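# Lift headset by headband and hold its cable

## Task

Using the left arm, keep the headset (the headset itself, not its cable) steady by its headband. Its lowest point must be at least roughly a hand's length above the table, and no part of it may extend beyond the table edge. The headband must be pinched between the left gripper's fingers with that gripper commanded to fully closed (-1). Those fingers may touch nothing except the headband. Apart from the cable, nothing may touch the headset, though the right arm is allowed to. The cat ears count as headband. The thin side arms leading down to the ear cups do not count as headband. The cable's plug counts as an object; the cable does not. The right gripper must hold the cable firmly between its fingers, not at their extreme tips or edges, at a point lower than where the cable exits the ear cup. Along the stretch from the ear cup to that grip, the cable must be well clear of the table and may touch only itself, the headset and the arms. If the right arm were removed, no part of the headset may drop more than a little. The cable's free end must not be left dangling below the table top. If that end ever goes well below the table top or well past the table edge, whether held or not, the task has failed. The state must hold by itself with the robot's grips, apart from the required hold. Once every condition is met, declare completion by ending the scene.

## Robot and tools

Robot: two arms, left_arm and right_arm, each ending in a parallel two-finger gripper. The task assigns the headband to left_arm and the cable to right_arm.

World frame: all reported poses share one frame. The origin sits on the table top midway between the arms, +z is up, and +x points out over the table. left_arm is on the +y side. The names left and right do not match image sides. The state line reads left_arm: ... | right_arm: ... and gives each gripper's end_effector_position in metres and its end_effector_quat_wxyz. The position is the point between the finger pads, about 1 cm short of the fingertips. At long reach the printed position may differ from the true one.

Gripper frame: the fingers point along the gripper's +z axis and close along its y axis.

Joint limits in rad, base to hand: waist -2.880..2.880, shoulder 0..3.142, elbow 0..3.019, wrist pitch -1.693..1.571, wrist yaw -1.571..1.571, wrist roll -2.094..2.094. The elbow never fully straightens.

execute_actions(actions): actions is a list of up to 15 actions, run in order. Each action is a table of up to 15 rows, and each row lasts one control step of 1/30 s. If a table has fewer than 15 rows, its last row repeats to fill 15 steps.

Each row is a single list of 14 numbers covering both arms, each in [-1, 1]: dx, dy, dz, rx, ry, rz, opening for left_arm, then the same seven for right_arm. Every row must hold all 14 numbers, even if one arm stays still. dx..rz are an offset in the gripper's own axes. They are measured from that gripper's measured pose at the start of the action, not from the previous row. For the first action of a call, the start is the last pose reported in this scene. Scale: 1.0 = 0.6 m for dx, dy, dz. For rx, ry, rz together, 1.0 = 180 degrees, and they form one rotation vector. The opening is absolute, not an offset: +1 is fully open (0.094 m) and -1 is closed. An empty list just returns the state and images.

move(target, speed, blocking): target is one 14-number row laid out as above. It is an offset from the pose shown in this scene's latest result, in each gripper's own axes. Each gripper follows a straight path toward its target, and both paths end together. A move lasts 0.5 to 10 s and stops short if it would run longer. Rotation takes the shorter way. speed is in m/s, 0.002 to 0.5, default 0.25, and turning is capped at twice that value in rad/s. The opening is sent when the move starts. Paths ignore obstacles and the other arm, and grippers may lag, wander or overshoot speed, especially near full reach. Faster contact hits harder, and aiming deeper past a contact presses harder. blocking=false returns after 0.5 s while motion continues. Until a result shows the move ended, use wait or stop; other moves and action rows are refused then. The result adds a move: line giving the ending (done, off_target, moving, held, fault) and any limits. limits=paced means the sent pose was clipped. limits=held means a check blocked some steps, after which the arm can move much faster than speed. The result also gives each gripper's distance to its target.

wait(seconds): 0 to 10. Runs the scene while the arms keep their last command. It returns early if a running move ends.

stop(): brakes a running move. Braking needs room, and the fingers keep moving.

zoom_image(camera, region): camera is cam_high, cam_low, cam_left_wrist or cam_right_wrist (all 504x504). region is [x0, y0, x1, y1] in pixels with the origin at the top-left, at most 504x504.

finished_scene(scene): ends the current scene; pass its number. This is irreversible, so call it only when everything is satisfied.

Control details: each step clips the commanded pose to within 70 mm and 16 degrees of the measured pose. Damped IK then puts position ahead of orientation. After an action, an arm advances only to its last clipped pose, so large moves need several actions. Hand target lines show where each gripper is currently driven. A pose unreachable line means the clearance check altered or blocked that arm's command. Arms often stop a centimetre or more low. Repeated zero offsets can let an arm sag further. To hold an arm in place, send the correction back to its wanted pose in the first call, then zeros, and aim higher if it still sags.

Gripping: grip_measured uses the same scale as the commanded opening, and the last joint value gives it in metres. Readings can be off by about 1 mm. To hold something, command an opening below grip_measured: about 0.03 below grips firmly, less grips more lightly. Finger force tops out around 50-62 N per pad and is weaker on parts under about 2 mm thick. For the headband the task requires -1.

Cameras: cam_high and cam_low are fixed, and the wrist cameras ride on the hands. Calibration (K, distortion, T_world_to_cam) is given in OpenCV conventions and may be slightly off.

Avoid the following. Do not let the arms collide or press hard against each other. Avoid drops, slips, slams and hard pushes. Do not knock anything off the table or let the cable end fall off it. Occasional brief tugs on held parts may occur. Motor heat builds while holding a load: a MOTOR HOT line appears from 85 °C. At 100 °C an OVER-TEMPERATURE FAULT releases that arm and it falls, so don't hold loads longer than needed. A FAULT line means an arm stopped.

Each tool is called after "Call:" in YAML: its name, and indented under it one key for each argument.

## Session

Call:
execute_actions:
  actions: []

Scene clock: 0.00 s.
left_arm: end_effector_position=(+0.1552, +0.1856, +0.1323) grip_measured=+1.000 end_effector_quat_wxyz=(-0.135, -0.438, +0.874, +0.163) | right_arm: end_effector_position=(+0.8760, -0.3319, +0.3969) grip_measured=+1.000 end_effector_quat_wxyz=(+0.604, -0.054, +0.726, +0.326)
Joint positions: left_arm=[-0.49   1.143  0.748 -1.601  0.004 -1.353  0.094] | right_arm=[-0.156  2.026  1.952 -0.002 -0.663  0.374  0.094]
Joint velocities: left_arm=[-0.005  0.005 -0.002 -0.002 -0.022 -0.037  0.   ] | right_arm=[-0.005 -0.005 -0.012 -0.012 -0.007  0.051  0.   ]
Motor temperatures (°C, as the motors report them): left_arm=[29 26 29 27 26 27] | right_arm=[28 29 27 26 28 26]
Hand target (left_arm): +0.161, +0.183, +0.136; -0.131, -0.438, +0.875, +0.158
Hand target (right_arm): +0.874, -0.332, +0.426; +0.621, -0.064, +0.711, +0.322

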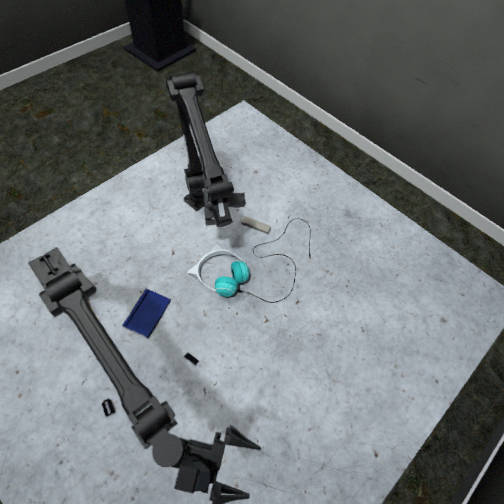

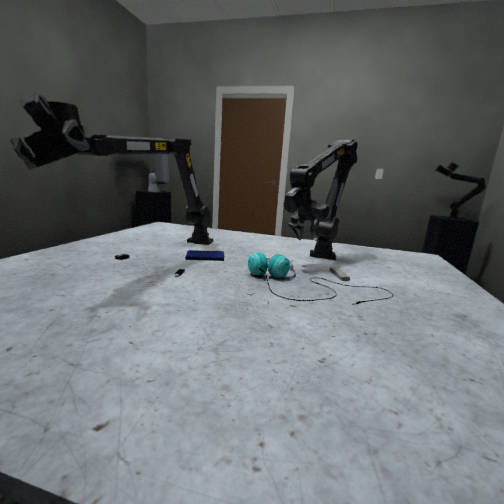

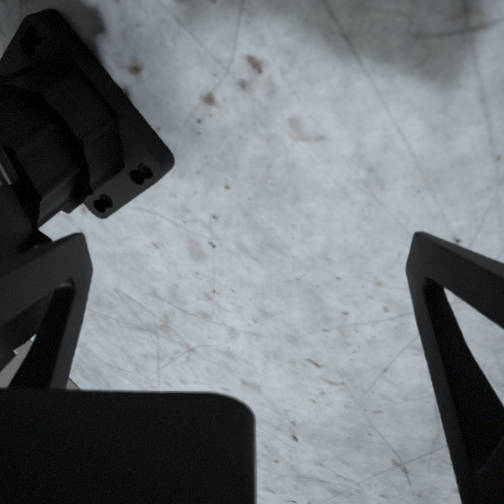

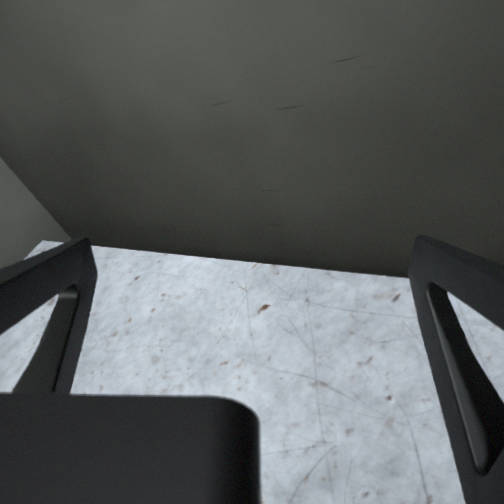

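Call:
zoom_image:
  camera: "cam_high"
  region: [170, 200, 330, 320]

Call:
zoom_image:
  camera: "cam_low"
  region: [230, 230, 410, 320]

Region (170, 200, 330, 320) of cam_high's 504x504 image, scaled by 3.150, with more detail than that image has; it fills the top 378 rows of this view, and the rest is white.

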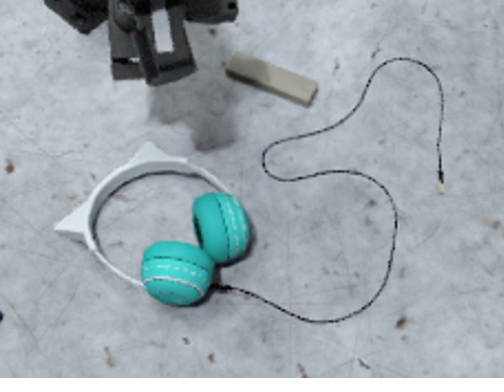

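Region (230, 230, 410, 320) of cam_low's 504x504 image, scaled by 2.800, with more detail than that image has.

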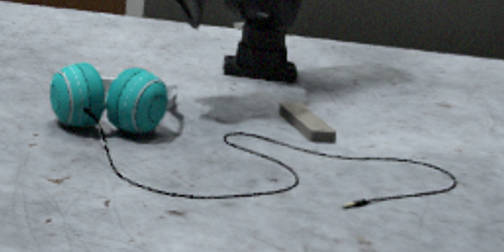

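Call:
move:
  target: [0.158,-0.269,-0.103,0.0253,-0.172,0.748,0.3, 0.515,0.345,-0.548,-0.035,0.159,-0.151,1]
  speed: 0.4

Scene clock: 41.10 s.
left_arm: end_effector_position=(+0.2286, +0.0265, +0.1229) grip_measured=+0.302 end_effector_quat_wxyz=(-0.019, +0.662, +0.750, +0.011) | right_arm: end_effector_position=(+0.4263, -0.2588, +0.2195) grip_measured=+1.000 end_effector_quat_wxyz=(+0.467, -0.322, +0.802, +0.187)
Joint positions: left_arm=[-0.856  1.303  0.913 -1.219 -0.019  0.655  0.061] | right_arm=[-0.078  0.994  0.634 -0.313 -0.659 -0.455  0.094]
Joint velocities: left_arm=[-0.005 -0.015  0.002 -0.002 -0.037 -0.007 -0.001] | right_arm=[-0.005  0.015 -0.017 -0.002 -0.066 -0.022  0.   ]
Motor temperatures (°C, as the motors report them): left_arm=[29 26 33 27 26 27] | right_arm=[28 31 32 27 28 26]
Hand target (left_arm): +0.241, +0.010, +0.131; -0.003, +0.671, +0.742, +0.008
Hand target (right_arm): +0.421, -0.253, +0.217; +0.462, -0.332, +0.800, +0.189
Off the commanded pose (left_arm): 0.024 m, 3 deg.
Off the commanded pose (right_arm): 0.011 m, 1 deg.
move: off_target (left_arm, right_arm)
camera_calibration (this result's frames):
cam_left_wrist: T_world_to_cam=[[-0.992172, -0.12422, 0.0127947, 0.228029], [-0.0891355, 0.776227, 0.62412, -0.072936], [-0.08746, 0.618094, -0.781223, 0.221838], [0, 0, 0, 1]] pos_world=[0.239145, -0.0521762, 0.215908]
cam_right_wrist: T_world_to_cam=[[0.701475, -0.71269, -0.002384, -0.482988], [-0.644111, -0.632537, -0.430138, 0.210906], [0.305047, 0.303267, -0.90276, 0.267813], [0, 0, 0, 1]] pos_world=[0.392955, -0.292034, 0.331338]

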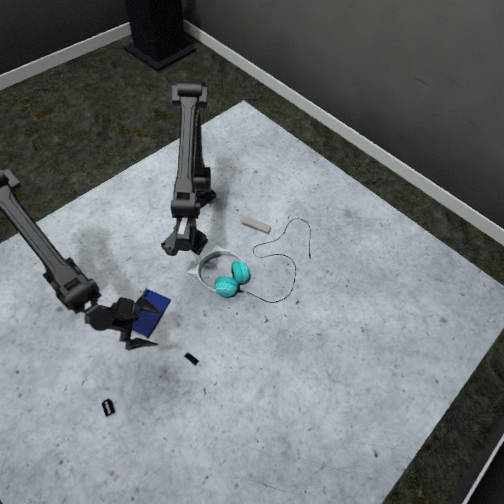

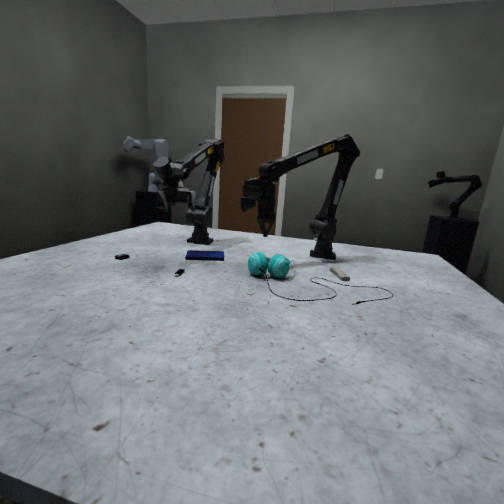

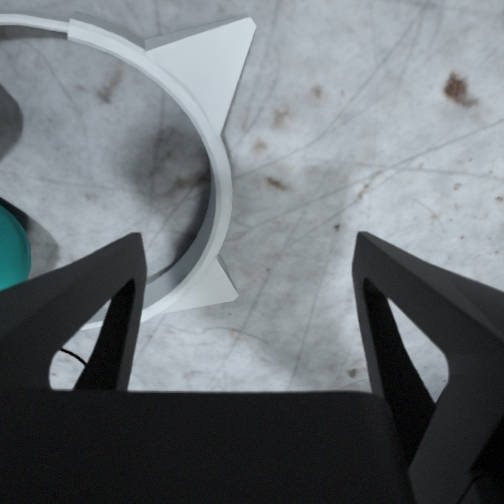

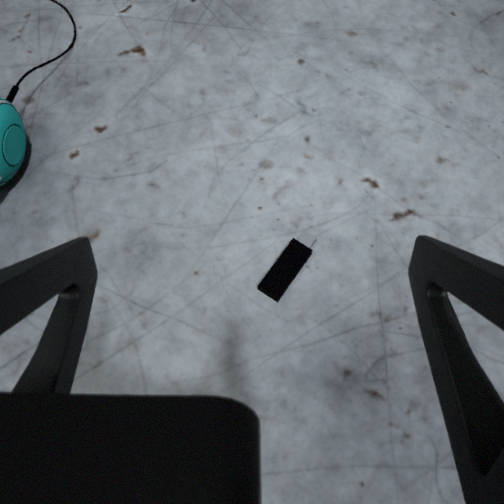

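Call:
move:
  target: [0.057,0.022,0.10,0,0,0.015,0.3, 0,0,0,0,0,0,1]
  speed: 0.15

Scene clock: 49.47 s.
left_arm: end_effector_position=(+0.2361, +0.0621, +0.0719) grip_measured=+0.302 end_effector_quat_wxyz=(-0.012, +0.674, +0.738, +0.009) | right_arm: end_effector_position=(+0.4263, -0.2588, +0.2195) grip_measured=+1.000 end_effector_quat_wxyz=(+0.467, -0.322, +0.802, +0.187)
Joint positions: left_arm=[-0.759  1.312  0.772 -1.053 -0.019  0.787  0.061] | right_arm=[-0.078  0.994  0.634 -0.313 -0.659 -0.456  0.094]
Joint velocities: left_arm=[ 0.005  0.005 -0.007  0.017  0.007 -0.037 -0.001] | right_arm=[-0.015  0.005 -0.007 -0.017 -0.022 -0.037  0.   ]
Motor temperatures (°C, as the motors report them): left_arm=[29 26 34 27 26 27] | right_arm=[28 31 31 27 28 26]
Hand target (left_arm): +0.237, +0.064, +0.064; -0.018, +0.679, +0.734, +0.009
Hand target (right_arm): +0.426, -0.259, +0.220; +0.467, -0.322, +0.802, +0.187
Off the commanded pose (left_arm): 0.008 m, 1 deg.
Off the commanded pose (right_arm): 0.000 m, 0 deg.
move: done
camera_calibration (this result's frames):
cam_left_wrist: T_world_to_cam=[[-0.995916, -0.0900484, 0.00659929, 0.239771], [-0.0670511, 0.786559, 0.613864, -0.0731778], [-0.0604682, 0.610914, -0.789384, 0.155343], [0, 0, 0, 1]] pos_world=[0.243278, -0.0157519, 0.165964]
cam_right_wrist: T_world_to_cam=[[0.701744, -0.712427, -0.00172028, -0.48318], [-0.643676, -0.632985, -0.43013, 0.210602], [0.305347, 0.302948, -0.902765, 0.267604], [0, 0, 0, 1]] pos_world=[0.392916, -0.291993, 0.331339]

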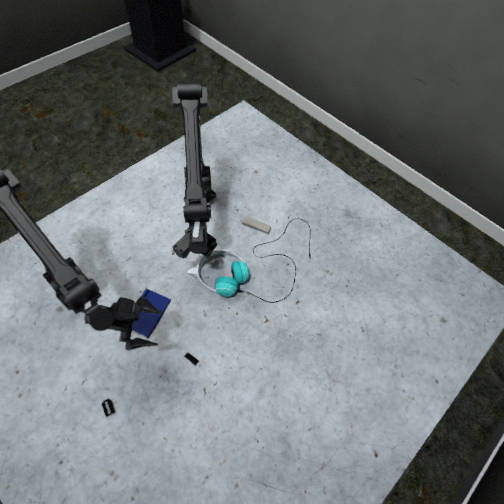

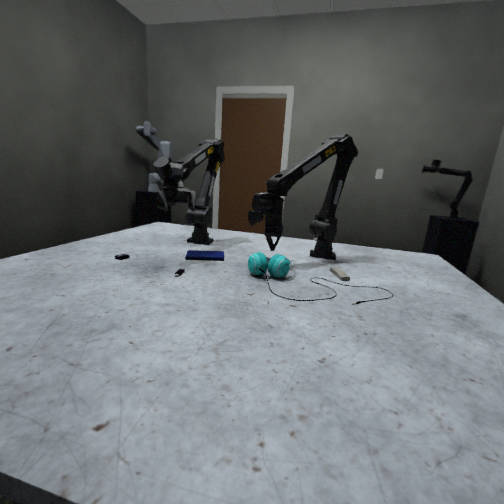

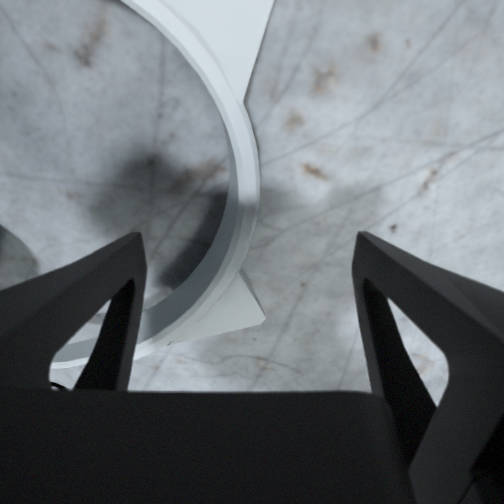

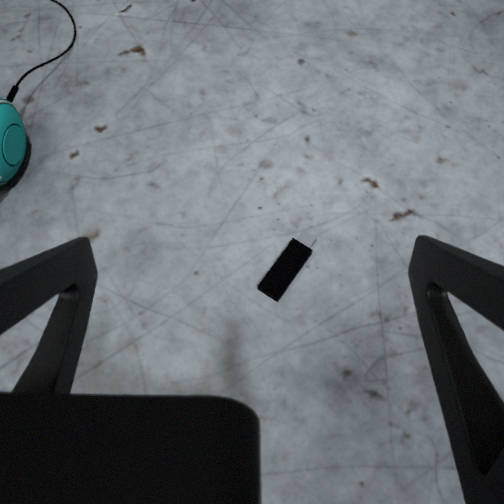

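Call:
move:
  target: [0.008,0.0,0.083,0,0,0,0.3, 0,0,0,0,0,0,1]
  speed: 0.06

Scene clock: 56.47 s.
left_arm: end_effector_position=(+0.2358, +0.0641, +0.0303) grip_measured=+0.302 end_effector_quat_wxyz=(-0.004, +0.674, +0.739, +0.009) | right_arm: end_effector_position=(+0.4263, -0.2588, +0.2195) grip_measured=+1.000 end_effector_quat_wxyz=(+0.467, -0.322, +0.802, +0.187)
Joint positions: left_arm=[-0.755  1.376  0.699 -0.901 -0.019  0.79   0.061] | right_arm=[-0.078  0.994  0.634 -0.313 -0.659 -0.456  0.094]
Joint velocities: left_arm=[-0.015  0.005  0.012  0.012  0.051  0.022 -0.   ] | right_arm=[-0.005 -0.015  0.002  0.007  0.022  0.066  0.   ]
Motor temperatures (°C, as the motors report them): left_arm=[29 27 33 27 26 27] | right_arm=[28 30 31 27 28 26]
Hand target (left_arm): +0.236, +0.068, +0.022; -0.012, +0.675, +0.738, +0.008
Hand target (right_arm): +0.426, -0.259, +0.220; +0.467, -0.322, +0.802, +0.187
Off the commanded pose (left_arm): 0.009 m, 1 deg.
Off the commanded pose (right_arm): 0.000 m, 0 deg.
move: done
camera_calibration (this result's frames):
cam_left_wrist: T_world_to_cam=[[-0.995826, -0.0911769, -0.00415349, 0.240234], [-0.075077, 0.792408, 0.605353, -0.0474488], [-0.051903, 0.603139, -0.795946, 0.119909], [0, 0, 0, 1]] pos_world=[0.241892, -0.012819, 0.125162]
cam_right_wrist: T_world_to_cam=[[0.701744, -0.712427, -0.00172028, -0.48318], [-0.643676, -0.632985, -0.43013, 0.210602], [0.305347, 0.302948, -0.902765, 0.267604], [0, 0, 0, 1]] pos_world=[0.392916, -0.291993, 0.331339]

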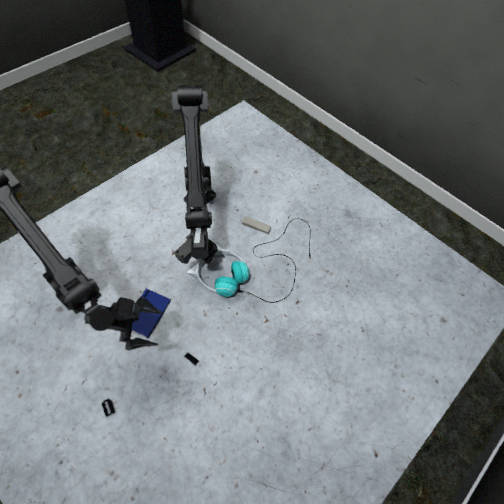

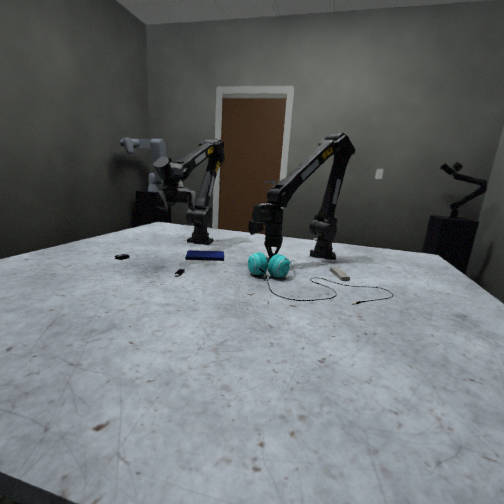

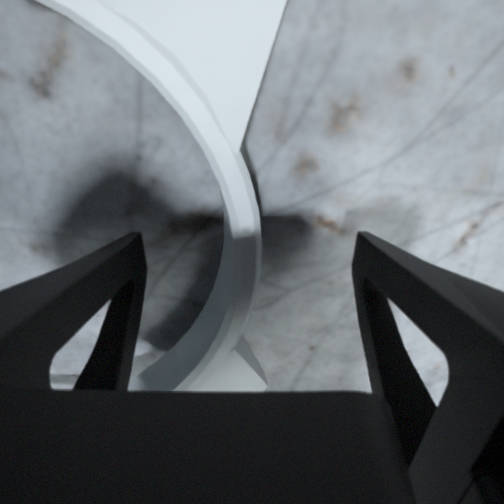

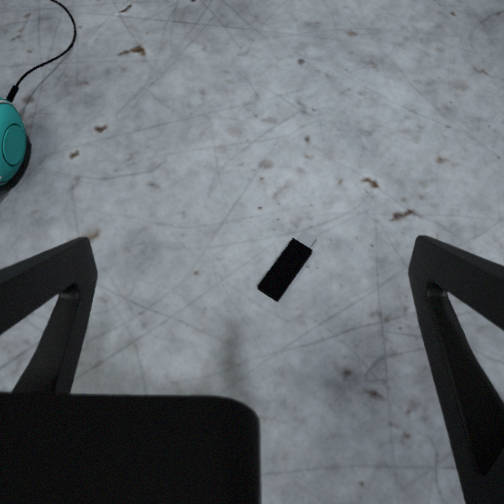

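Call:
move:
  target: [0.005,0.004,0.046,-0.035,0,0,0.0, 0,0,0,0,0,0,1]
  speed: 0.05

Scene clock: 63.60 s.
left_arm: end_effector_position=(+0.2423, +0.0680, +0.0099) grip_measured=+0.002 end_effector_quat_wxyz=(+0.038, +0.675, +0.735, +0.049) | right_arm: end_effector_position=(+0.4263, -0.2588, +0.2195) grip_measured=+1.000 end_effector_quat_wxyz=(+0.467, -0.322, +0.802, +0.187)
Joint positions: left_arm=[-0.774  1.376  0.623 -0.738 -0.096  0.782  0.047] | right_arm=[-0.078  0.994  0.634 -0.313 -0.659 -0.456  0.094]
Joint velocities: left_arm=[-0.015 -0.005  0.002  0.017 -0.007 -0.066  0.001] | right_arm=[-0.015 -0.005  0.012 -0.007 -0.037  0.007  0.   ]
Motor temperatures (°C, as the motors report them): left_arm=[29 27 33 27 26 27] | right_arm=[28 30 31 27 28 26]
Hand target (left_arm): +0.238, +0.068, +0.003; +0.032, +0.673, +0.737, +0.050
Hand target (right_arm): +0.426, -0.259, +0.220; +0.467, -0.322, +0.802, +0.187
Off the commanded pose (left_arm): 0.008 m, 1 deg.
Off the commanded pose (right_arm): 0.000 m, 0 deg.
move: done
camera_calibration (this result's frames):
cam_left_wrist: T_world_to_cam=[[-0.989323, -0.0828308, -0.119914, 0.24606], [-0.138401, 0.791773, 0.594929, -0.0222595], [0.0456659, 0.605173, -0.794783, 0.0778418], [0, 0, 0, 1]] pos_world=[0.236798, -0.00910188, 0.104616]
cam_right_wrist: T_world_to_cam=[[0.701744, -0.712427, -0.00172028, -0.48318], [-0.643676, -0.632985, -0.43013, 0.210602], [0.305347, 0.302948, -0.902765, 0.267604], [0, 0, 0, 1]] pos_world=[0.392916, -0.291993, 0.331339]

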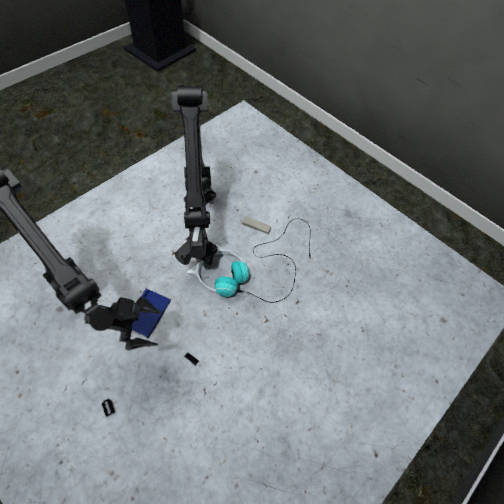

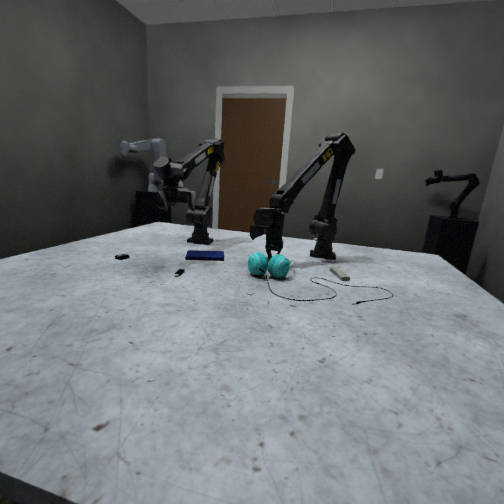

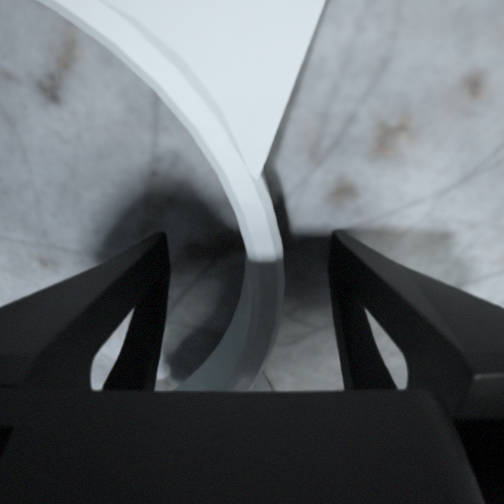

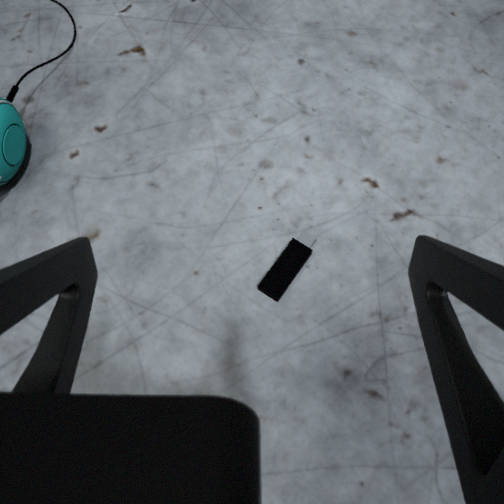

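A little lower, then close.

Call:
execute_actions:
  actions:
    - [[0,-0.008,0.018,0,0,0,-0.3,0,0,0,0,0,0,1]]
    - [[0,0,0,0,0,0,-0.5,0,0,0,0,0,0,1],[0,0,0,0,0,0,-0.55,0,0,0,0,0,0,1],[0,0,0,0,0,0,-0.6,0,0,0,0,0,0,1],[0,0,0,0,0,0,-0.65,0,0,0,0,0,0,1],[0,0,0,0,0,0,-0.7,0,0,0,0,0,0,1],[0,0,0,0,0,0,-0.75,0,0,0,0,0,0,1],[0,0,0,0,0,0,-0.8,0,0,0,0,0,0,1],[0,0,0,0,0,0,-0.85,0,0,0,0,0,0,1],[0,0,0,0,0,0,-0.9,0,0,0,0,0,0,1],[0,0,0,0,0,0,-1,0,0,0,0,0,0,1]]
    - [[0,0,0,0,0,0,-1,0,0,0,0,0,0,1]]

Scene clock: 69.33 s.
left_arm: end_effector_position=(+0.2443, +0.0671, +0.0087) grip_measured=-0.833 end_effector_quat_wxyz=(+0.046, +0.675, +0.735, +0.051) | right_arm: end_effector_position=(+0.4263, -0.2588, +0.2195) grip_measured=+1.000 end_effector_quat_wxyz=(+0.467, -0.322, +0.802, +0.187)
Joint positions: left_arm=[-0.774  1.375  0.617 -0.717 -0.099  0.782  0.008] | right_arm=[-0.078  0.994  0.634 -0.313 -0.659 -0.456  0.094]
Joint velocities: left_arm=[-0.005 -0.005 -0.002  0.002 -0.007 -0.007  0.   ] | right_arm=[-0.015 -0.024 -0.007 -0.012  0.066 -0.007  0.   ]
Motor temperatures (°C, as the motors report them): left_arm=[29 27 32 27 26 27] | right_arm=[28 30 31 27 28 26]
Hand target (left_arm): +0.244, +0.067, +0.009; +0.046, +0.675, +0.735, +0.051
Hand target (right_arm): +0.426, -0.259, +0.220; +0.467, -0.322, +0.802, +0.187
Off the commanded pose (left_arm): 0.000 m, 0 deg.
Off the commanded pose (right_arm): 0.000 m, 0 deg.
camera_calibration (this result's frames):
cam_left_wrist: T_world_to_cam=[[-0.987584, -0.0836746, -0.132954, 0.247522], [-0.1465, 0.796088, 0.587181, -0.018795], [0.0567112, 0.599368, -0.798462, 0.0750591], [0, 0, 0, 1]] pos_world=[0.237439, -0.00931427, 0.103877]
cam_right_wrist: T_world_to_cam=[[0.701744, -0.712427, -0.00172028, -0.48318], [-0.643676, -0.632985, -0.43013, 0.210602], [0.305347, 0.302948, -0.902765, 0.267604], [0, 0, 0, 1]] pos_world=[0.392916, -0.291993, 0.331339]

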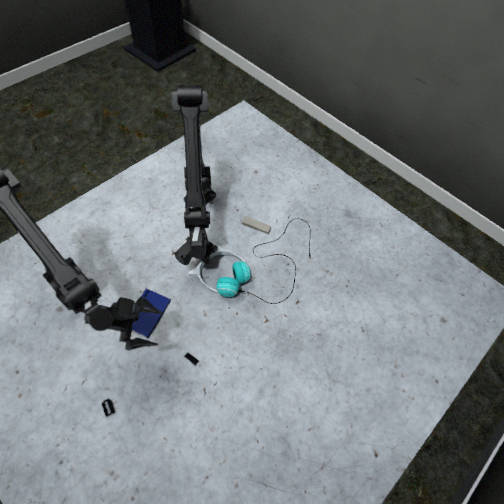

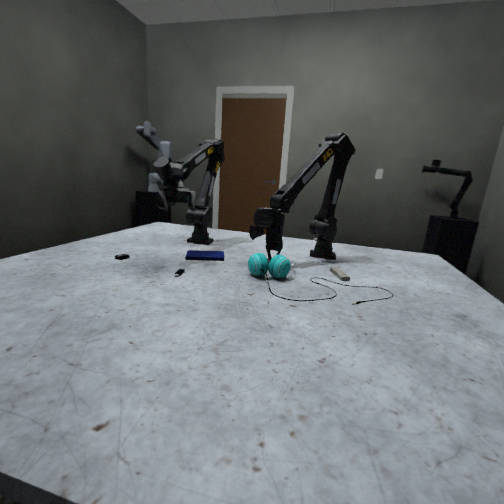

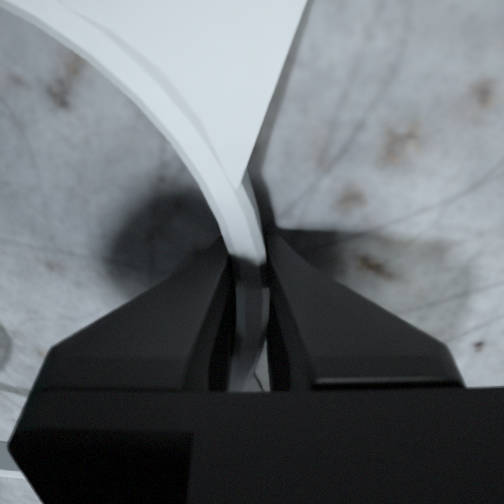

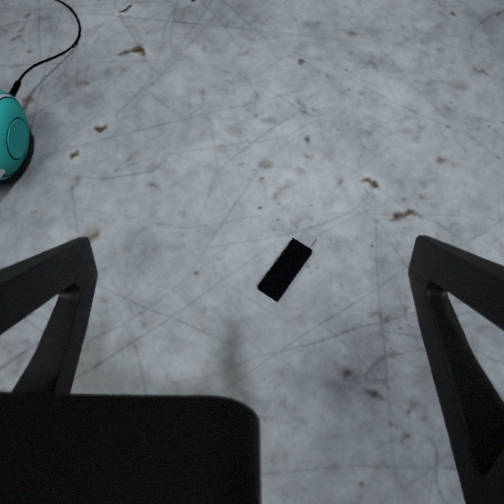

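Call:
move:
  target: [0,0.07,-0.2,0.06,0,0,-1, 0,0,0,0,0,0,1]
  speed: 0.08

Scene clock: 74.50 s.
left_arm: end_effector_position=(+0.2471, +0.0792, +0.1087) grip_measured=-0.833 end_effector_quat_wxyz=(-0.052, +0.672, +0.738, -0.026) | right_arm: end_effector_position=(+0.4263, -0.2588, +0.2195) grip_measured=+1.000 end_effector_quat_wxyz=(+0.467, -0.322, +0.802, +0.187)
Joint positions: left_arm=[-0.664  1.316  0.88  -1.246  0.036  0.881  0.008] | right_arm=[-0.078  0.994  0.634 -0.313 -0.659 -0.456  0.094]
Joint velocities: left_arm=[-0.015  0.005 -0.007 -0.022 -0.007  0.022 -0.001] | right_arm=[-0.015 -0.015 -0.017 -0.002  0.037  0.051  0.   ]
Motor temperatures (°C, as the motors report them): left_arm=[29 27 33 27 26 27] | right_arm=[28 30 31 27 28 26]
Hand target (left_arm): +0.266, +0.070, +0.134; -0.016, +0.676, +0.737, -0.020
Hand target (right_arm): +0.426, -0.259, +0.220; +0.467, -0.322, +0.802, +0.187
Off the commanded pose (left_arm): 0.035 m, 4 deg.
Off the commanded pose (right_arm): 0.000 m, 0 deg.
move: off_target (left_arm)
camera_calibration (this result's frames):
cam_left_wrist: T_world_to_cam=[[-0.989154, -0.0951192, 0.11192, 0.239259], [-0.00508902, 0.78372, 0.621094, -0.12434], [-0.146792, 0.613788, -0.775704, 0.1942], [0, 0, 0, 1]] pos_world=[0.264538, 0.00100819, 0.201091]
cam_right_wrist: T_world_to_cam=[[0.701744, -0.712427, -0.00172028, -0.48318], [-0.643676, -0.632985, -0.43013, 0.210602], [0.305347, 0.302948, -0.902765, 0.267604], [0, 0, 0, 1]] pos_world=[0.392916, -0.291993, 0.331339]

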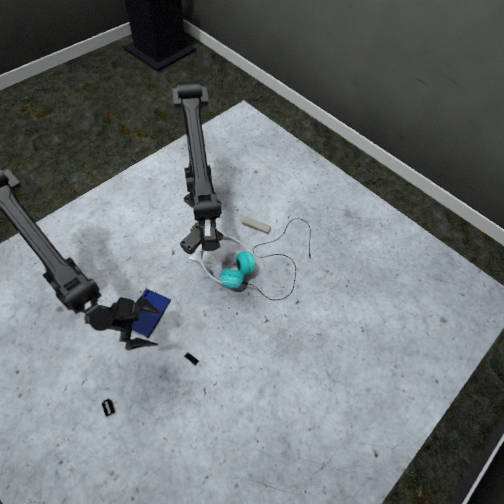

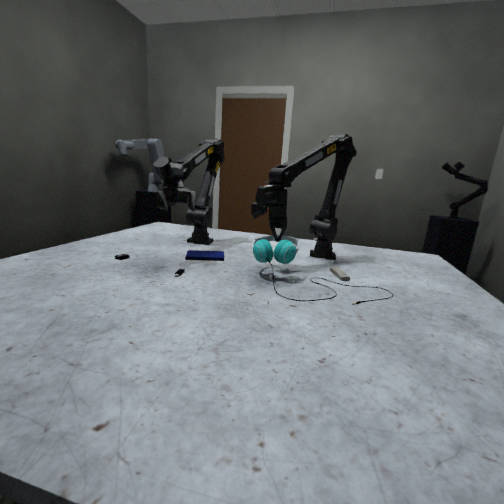

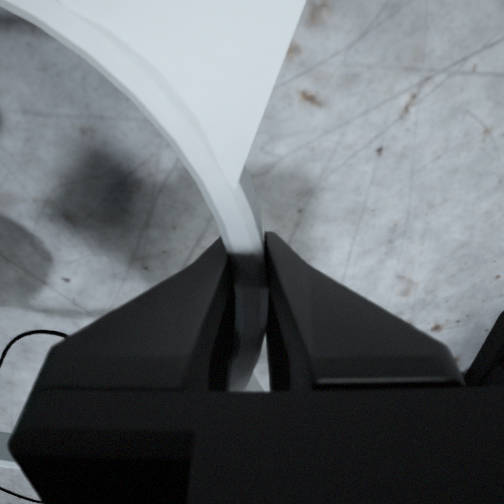

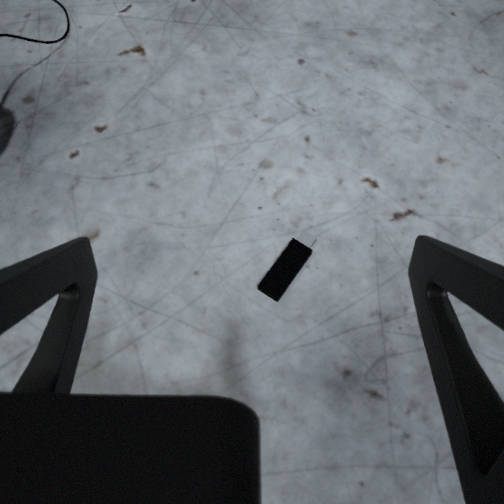

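Call:
move:
  target: [0,0.09,-0.37,-0.1,0,0,-1, 0,0,0,0,0,0,1]
  speed: 0.12

Scene clock: 80.63 s.
left_arm: end_effector_position=(+0.3095, +0.0792, +0.2949) grip_measured=-0.833 end_effector_quat_wxyz=(+0.021, +0.675, +0.733, +0.081) | right_arm: end_effector_position=(+0.4263, -0.2588, +0.2195) grip_measured=+1.000 end_effector_quat_wxyz=(+0.467, -0.322, +0.802, +0.187)
Joint positions: left_arm=[-0.657  1.246  1.317 -1.574 -0.154  0.902  0.008] | right_arm=[-0.078  0.994  0.634 -0.313 -0.659 -0.456  0.094]
Joint velocities: left_arm=[-0.015 -0.015  0.002  0.007 -0.081 -0.022 -0.001] | right_arm=[-0.015 -0.005  0.002 -0.002 -0.022 -0.066  0.   ]
Motor temperatures (°C, as the motors report them): left_arm=[29 27 34 27 26 27] | right_arm=[28 30 31 27 28 26]
Hand target (left_arm): +0.320, +0.079, +0.323; +0.052, +0.672, +0.733, +0.092
Hand target (right_arm): +0.426, -0.259, +0.220; +0.467, -0.322, +0.802, +0.187
Off the commanded pose (left_arm): 0.033 m, 4 deg.
Off the commanded pose (right_arm): 0.000 m, 0 deg.
move: off_target (left_arm)
camera_calibration (this result's frames):
cam_left_wrist: T_world_to_cam=[[-0.986614, -0.0763685, -0.144085, 0.353438], [-0.152258, 0.747801, 0.646228, -0.198737], [0.0583952, 0.659516, -0.749419, 0.272903], [0, 0, 0, 1]] pos_world=[0.302512, -0.00437702, 0.383873]
cam_right_wrist: T_world_to_cam=[[0.701744, -0.712427, -0.00172028, -0.48318], [-0.643676, -0.632985, -0.43013, 0.210602], [0.305347, 0.302948, -0.902765, 0.267604], [0, 0, 0, 1]] pos_world=[0.392916, -0.291993, 0.331339]

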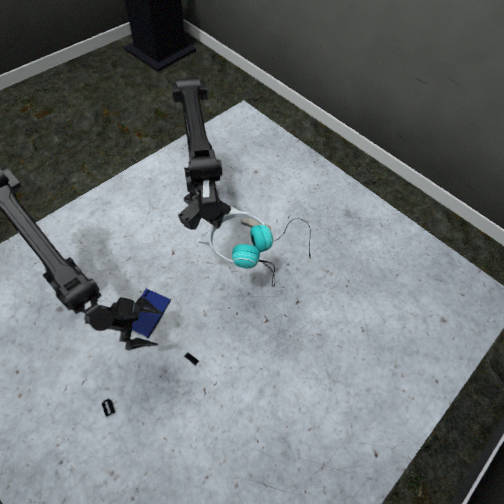

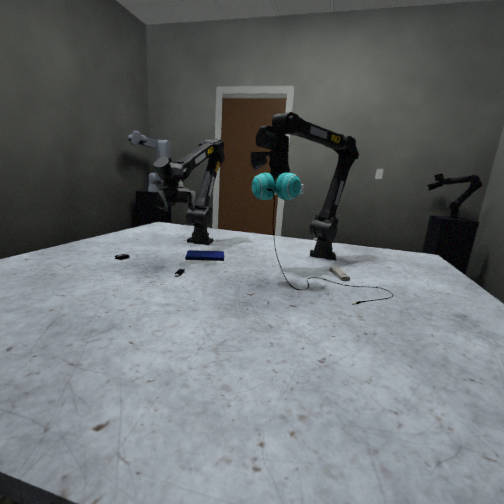

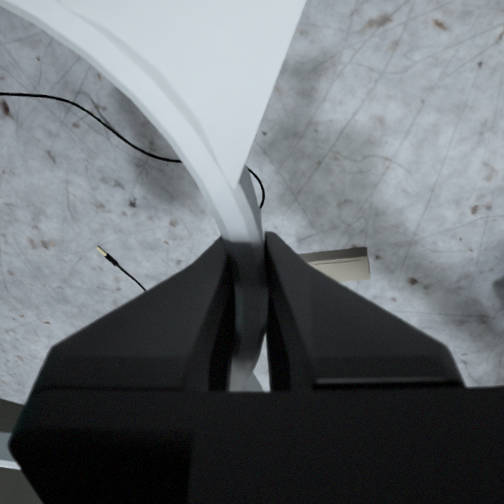

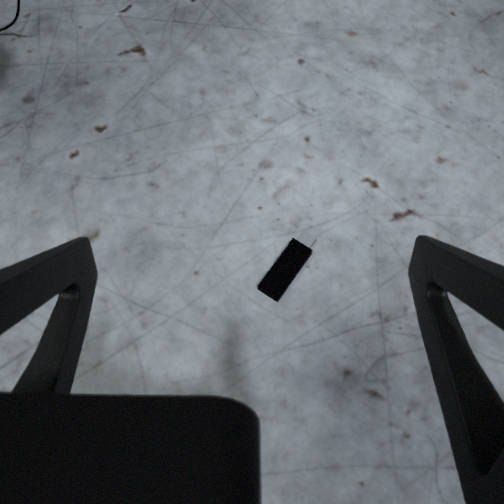

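Call:
move:
  target: [0,0.02,-0.04,-0.015,0,0,-1, -0.105,0.203,0.387,-0.135,-0.08,-0.055,1]
  speed: 0.25

Scene clock: 90.07 s.
left_arm: end_effector_position=(+0.3071, +0.0848, +0.2952) grip_measured=-0.833 end_effector_quat_wxyz=(+0.009, +0.675, +0.732, +0.089) | right_arm: end_effector_position=(+0.4935, -0.0207, +0.1300) grip_measured=+1.000 end_effector_quat_wxyz=(+0.471, -0.452, +0.673, +0.348)
Joint positions: left_arm=[-0.657  1.246  1.317 -1.595 -0.174  0.902  0.008] | right_arm=[ 0.36   1.667  0.825  0.396 -0.756 -0.272  0.094]
Joint velocities: left_arm=[-0.005 -0.005 -0.017  0.002 -0.081  0.037 -0.   ] | right_arm=[-0.015 -0.015 -0.007  0.012 -0.037 -0.037  0.   ]
Motor temperatures (°C, as the motors report them): left_arm=[29 27 36 27 26 27] | right_arm=[28 30 31 27 28 26]
Hand target (left_arm): +0.316, +0.079, +0.320; +0.037, +0.674, +0.731, +0.099
Hand target (right_arm): +0.508, -0.009, +0.159; +0.498, -0.456, +0.650, +0.349
Off the commanded pose (left_arm): 0.028 m, 3 deg.
Off the commanded pose (right_arm): 0.036 m, 4 deg.
move: off_target (left_arm, right_arm)
camera_calibration (this result's frames):
cam_left_wrist: T_world_to_cam=[[-0.987534, -0.072758, -0.139583, 0.350161], [-0.148138, 0.729397, 0.667858, -0.20955], [0.0532198, 0.68021, -0.731083, 0.263967], [0, 0, 0, 1]] pos_world=[0.300705, -0.00123116, 0.381808]
cam_right_wrist: T_world_to_cam=[[0.941267, -0.334896, -0.0431356, -0.465855], [-0.292885, -0.746184, -0.597853, 0.212429], [0.168032, 0.575373, -0.800444, 0.154234], [0, 0, 0, 1]] pos_world=[0.474795, -0.086244, 0.230362]

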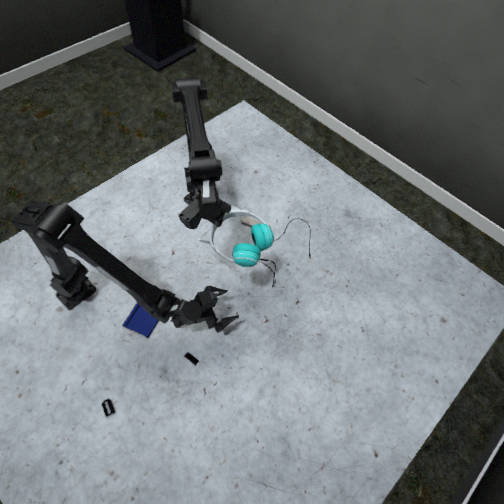

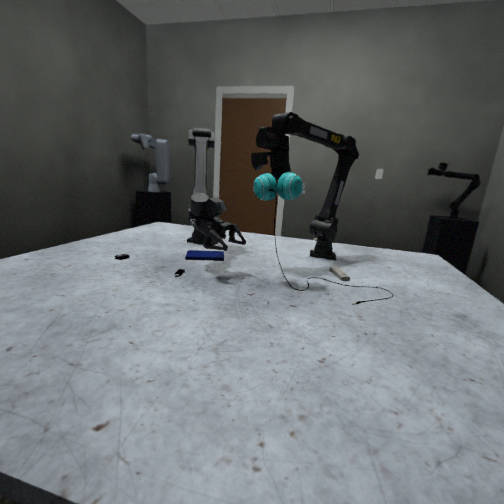

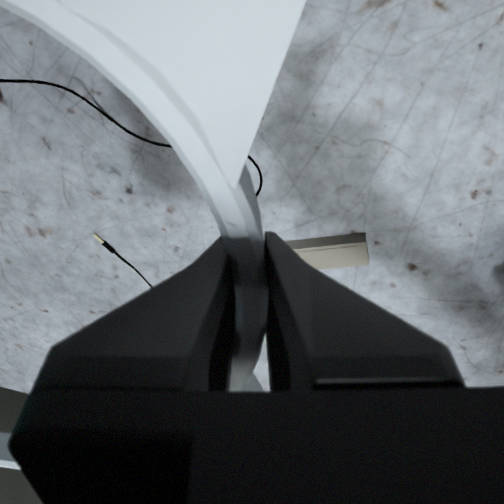

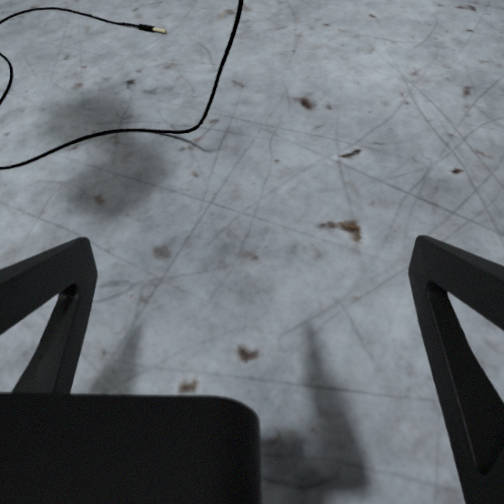

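Call:
move:
  target: [-0.01,0.02,-0.04,-0.012,0.012,0,-1, -0.137,0.01,0.2,0,-0.03,0,0.6]
  speed: 0.15

Scene clock: 94.03 s.
left_arm: end_effector_position=(+0.3037, +0.0880, +0.2971) grip_measured=-0.833 end_effector_quat_wxyz=(-0.018, +0.680, +0.725, +0.107) | right_arm: end_effector_position=(+0.5231, +0.0949, +0.1451) grip_measured=+0.603 end_effector_quat_wxyz=(+0.478, -0.436, +0.670, +0.364)
Joint positions: left_arm=[-0.675  1.265  1.335 -1.646 -0.217  0.895  0.008] | right_arm=[ 0.536  1.82   1.061  0.414 -0.603 -0.126  0.075]
Joint velocities: left_arm=[-0.015 -0.005 -0.002 -0.002 -0.139 -0.037 -0.001] | right_arm=[-0.005 -0.005 -0.002 -0.007  0.022 -0.022 -0.   ]
Motor temperatures (°C, as the motors report them): left_arm=[29 27 36 27 26 27] | right_arm=[28 30 32 27 28 26]
Hand target (left_arm): +0.315, +0.078, +0.320; +0.009, +0.673, +0.730, +0.116
Hand target (right_arm): +0.535, +0.111, +0.171; +0.502, -0.435, +0.650, +0.369
Off the commanded pose (left_arm): 0.028 m, 3 deg.
Off the commanded pose (right_arm): 0.034 m, 4 deg.
move: off_target (left_arm, right_arm)
camera_calibration (this result's frames):
cam_left_wrist: T_world_to_cam=[[-0.99048, -0.0532793, -0.126925, 0.34271], [-0.128631, 0.686567, 0.715597, -0.229994], [0.0490156, 0.725112, -0.686885, 0.247583], [0, 0, 0, 1]] pos_world=[0.297728, -0.00335934, 0.378143]
cam_right_wrist: T_world_to_cam=[[0.937251, -0.341229, -0.0715764, -0.447475], [-0.308558, -0.71621, -0.625968, 0.3258], [0.162335, 0.608775, -0.776557, 0.0911314], [0, 0, 0, 1]] pos_world=[0.505131, 0.025171, 0.24268]

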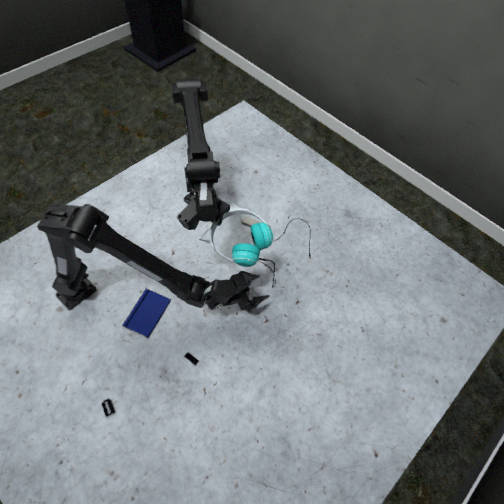

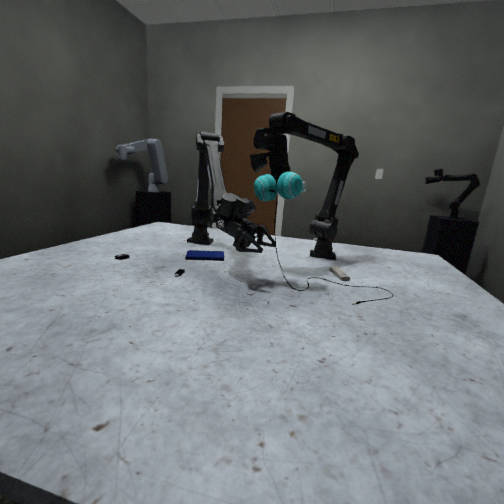

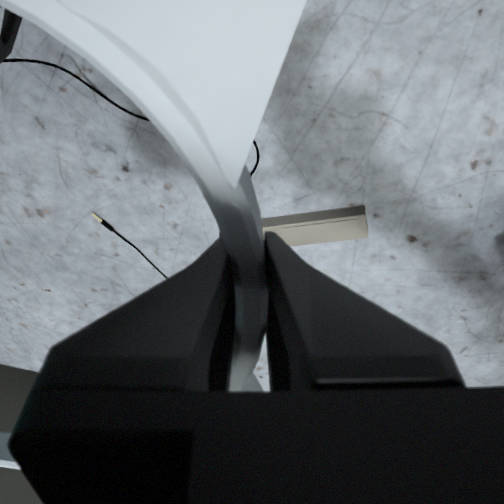

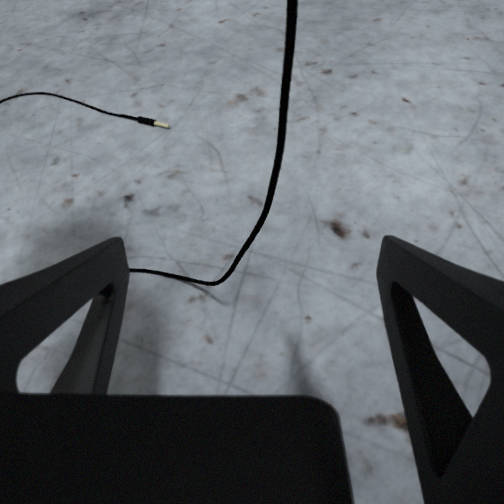

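Call:
move:
  target: [-0.01,0.03,-0.075,-0.02,-0.035,0,-1, -0.05,-0.015,0.1,0,-0.015,0,0.6]
  speed: 0.08

Call:
zoom_image:
  camera: "cam_low"
  region: [210, 150, 350, 300]

Call:
zoom_image:
  camera: "cam_high"
  region: [190, 200, 320, 330]

Scene clock: 99.73 s.
left_arm: end_effector_position=(+0.3050, +0.0772, +0.3087) grip_measured=-0.833 end_effector_quat_wxyz=(+0.002, +0.688, +0.720, +0.085) | right_arm: end_effector_position=(+0.5467, +0.1341, +0.1358) grip_measured=+0.603 end_effector_quat_wxyz=(+0.480, -0.426, +0.673, +0.368)
Joint positions: left_arm=[-0.674  1.265  1.37  -1.646 -0.167  0.919  0.008] | right_arm=[ 0.571  1.922  1.184  0.414 -0.563 -0.088  0.075]
Joint velocities: left_arm=[ 0.005 -0.005  0.017 -0.022 -0.022  0.037 -0.   ] | right_arm=[-0.005 -0.015  0.002 -0.007  0.095  0.022 -0.   ]
Motor temperatures (°C, as the motors report them): left_arm=[29 27 37 27 26 27] | right_arm=[28 30 32 27 28 26]
Hand target (left_arm): +0.314, +0.076, +0.342; +0.044, +0.685, +0.721, +0.093
Hand target (right_arm): +0.554, +0.152, +0.157; +0.493, -0.427, +0.659, +0.375
Off the commanded pose (left_arm): 0.036 m, 5 deg.
Off the commanded pose (right_arm): 0.029 m, 2 deg.
move: off_target (left_arm, right_arm)
camera_calibration (this result's frames):
cam_left_wrist: T_world_to_cam=[[-0.991967, -0.0379673, -0.120663, 0.34222], [-0.110023, 0.729657, 0.674904, -0.227166], [0.0624184, 0.682759, -0.727973, 0.275263], [0, 0, 0, 1]] pos_world=[0.297296, -0.00919145, 0.394993]
cam_right_wrist: T_world_to_cam=[[0.931896, -0.352473, -0.0856299, -0.450523], [-0.324211, -0.70354, -0.632391, 0.363105], [0.162657, 0.617085, -0.769902, 0.05404], [0, 0, 0, 1]] pos_world=[0.528773, 0.0633145, 0.232652]

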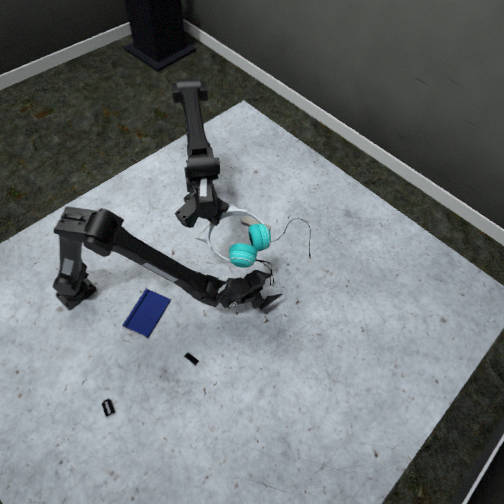

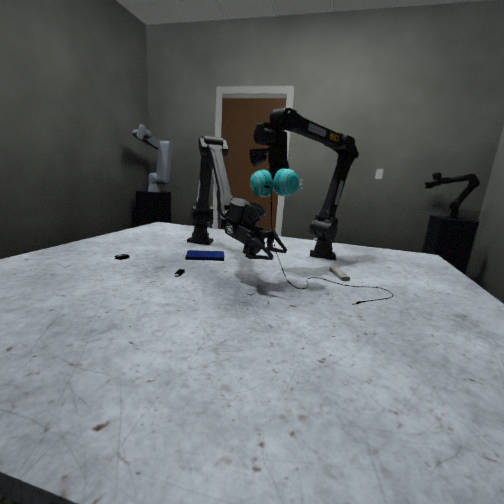

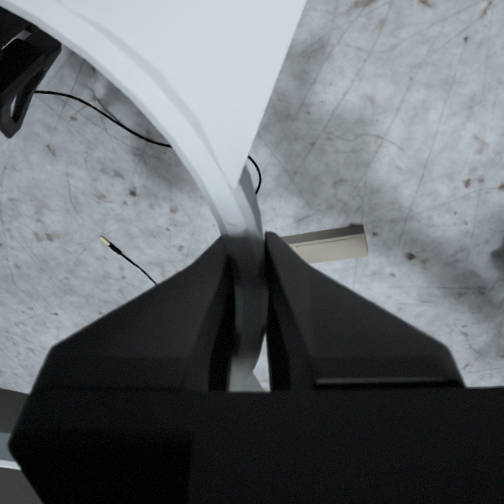

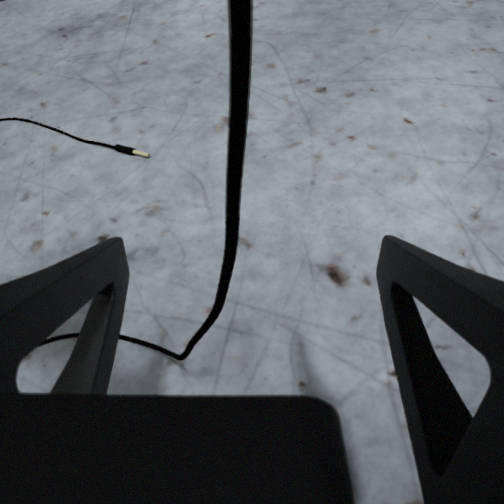

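Region (210, 150, 350, 300) of cam_low's 504x504 image, scaled by 3.360, with more detail than that image has; it fills the left 470 columns of this view, and the rest is white.

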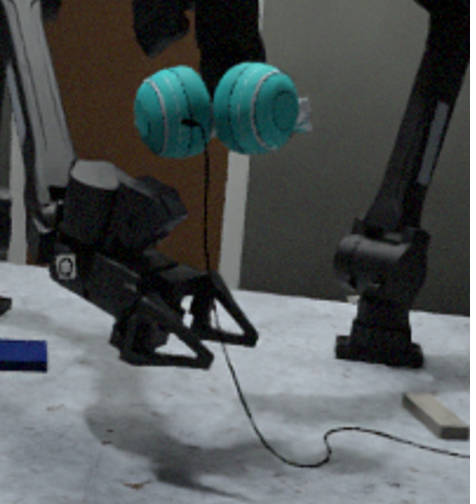

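Region (190, 200, 320, 330) of cam_high's 504x504 image, scaled by 3.877, with more detail than that image has.

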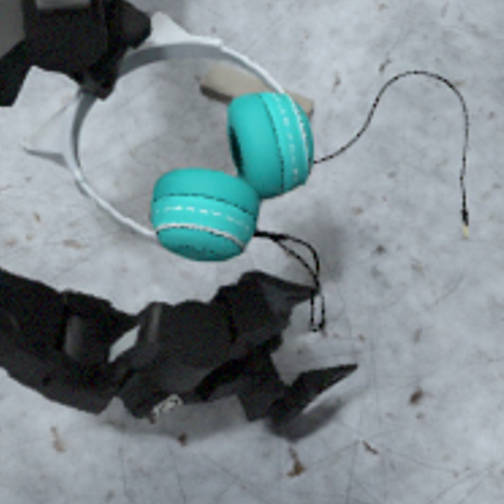

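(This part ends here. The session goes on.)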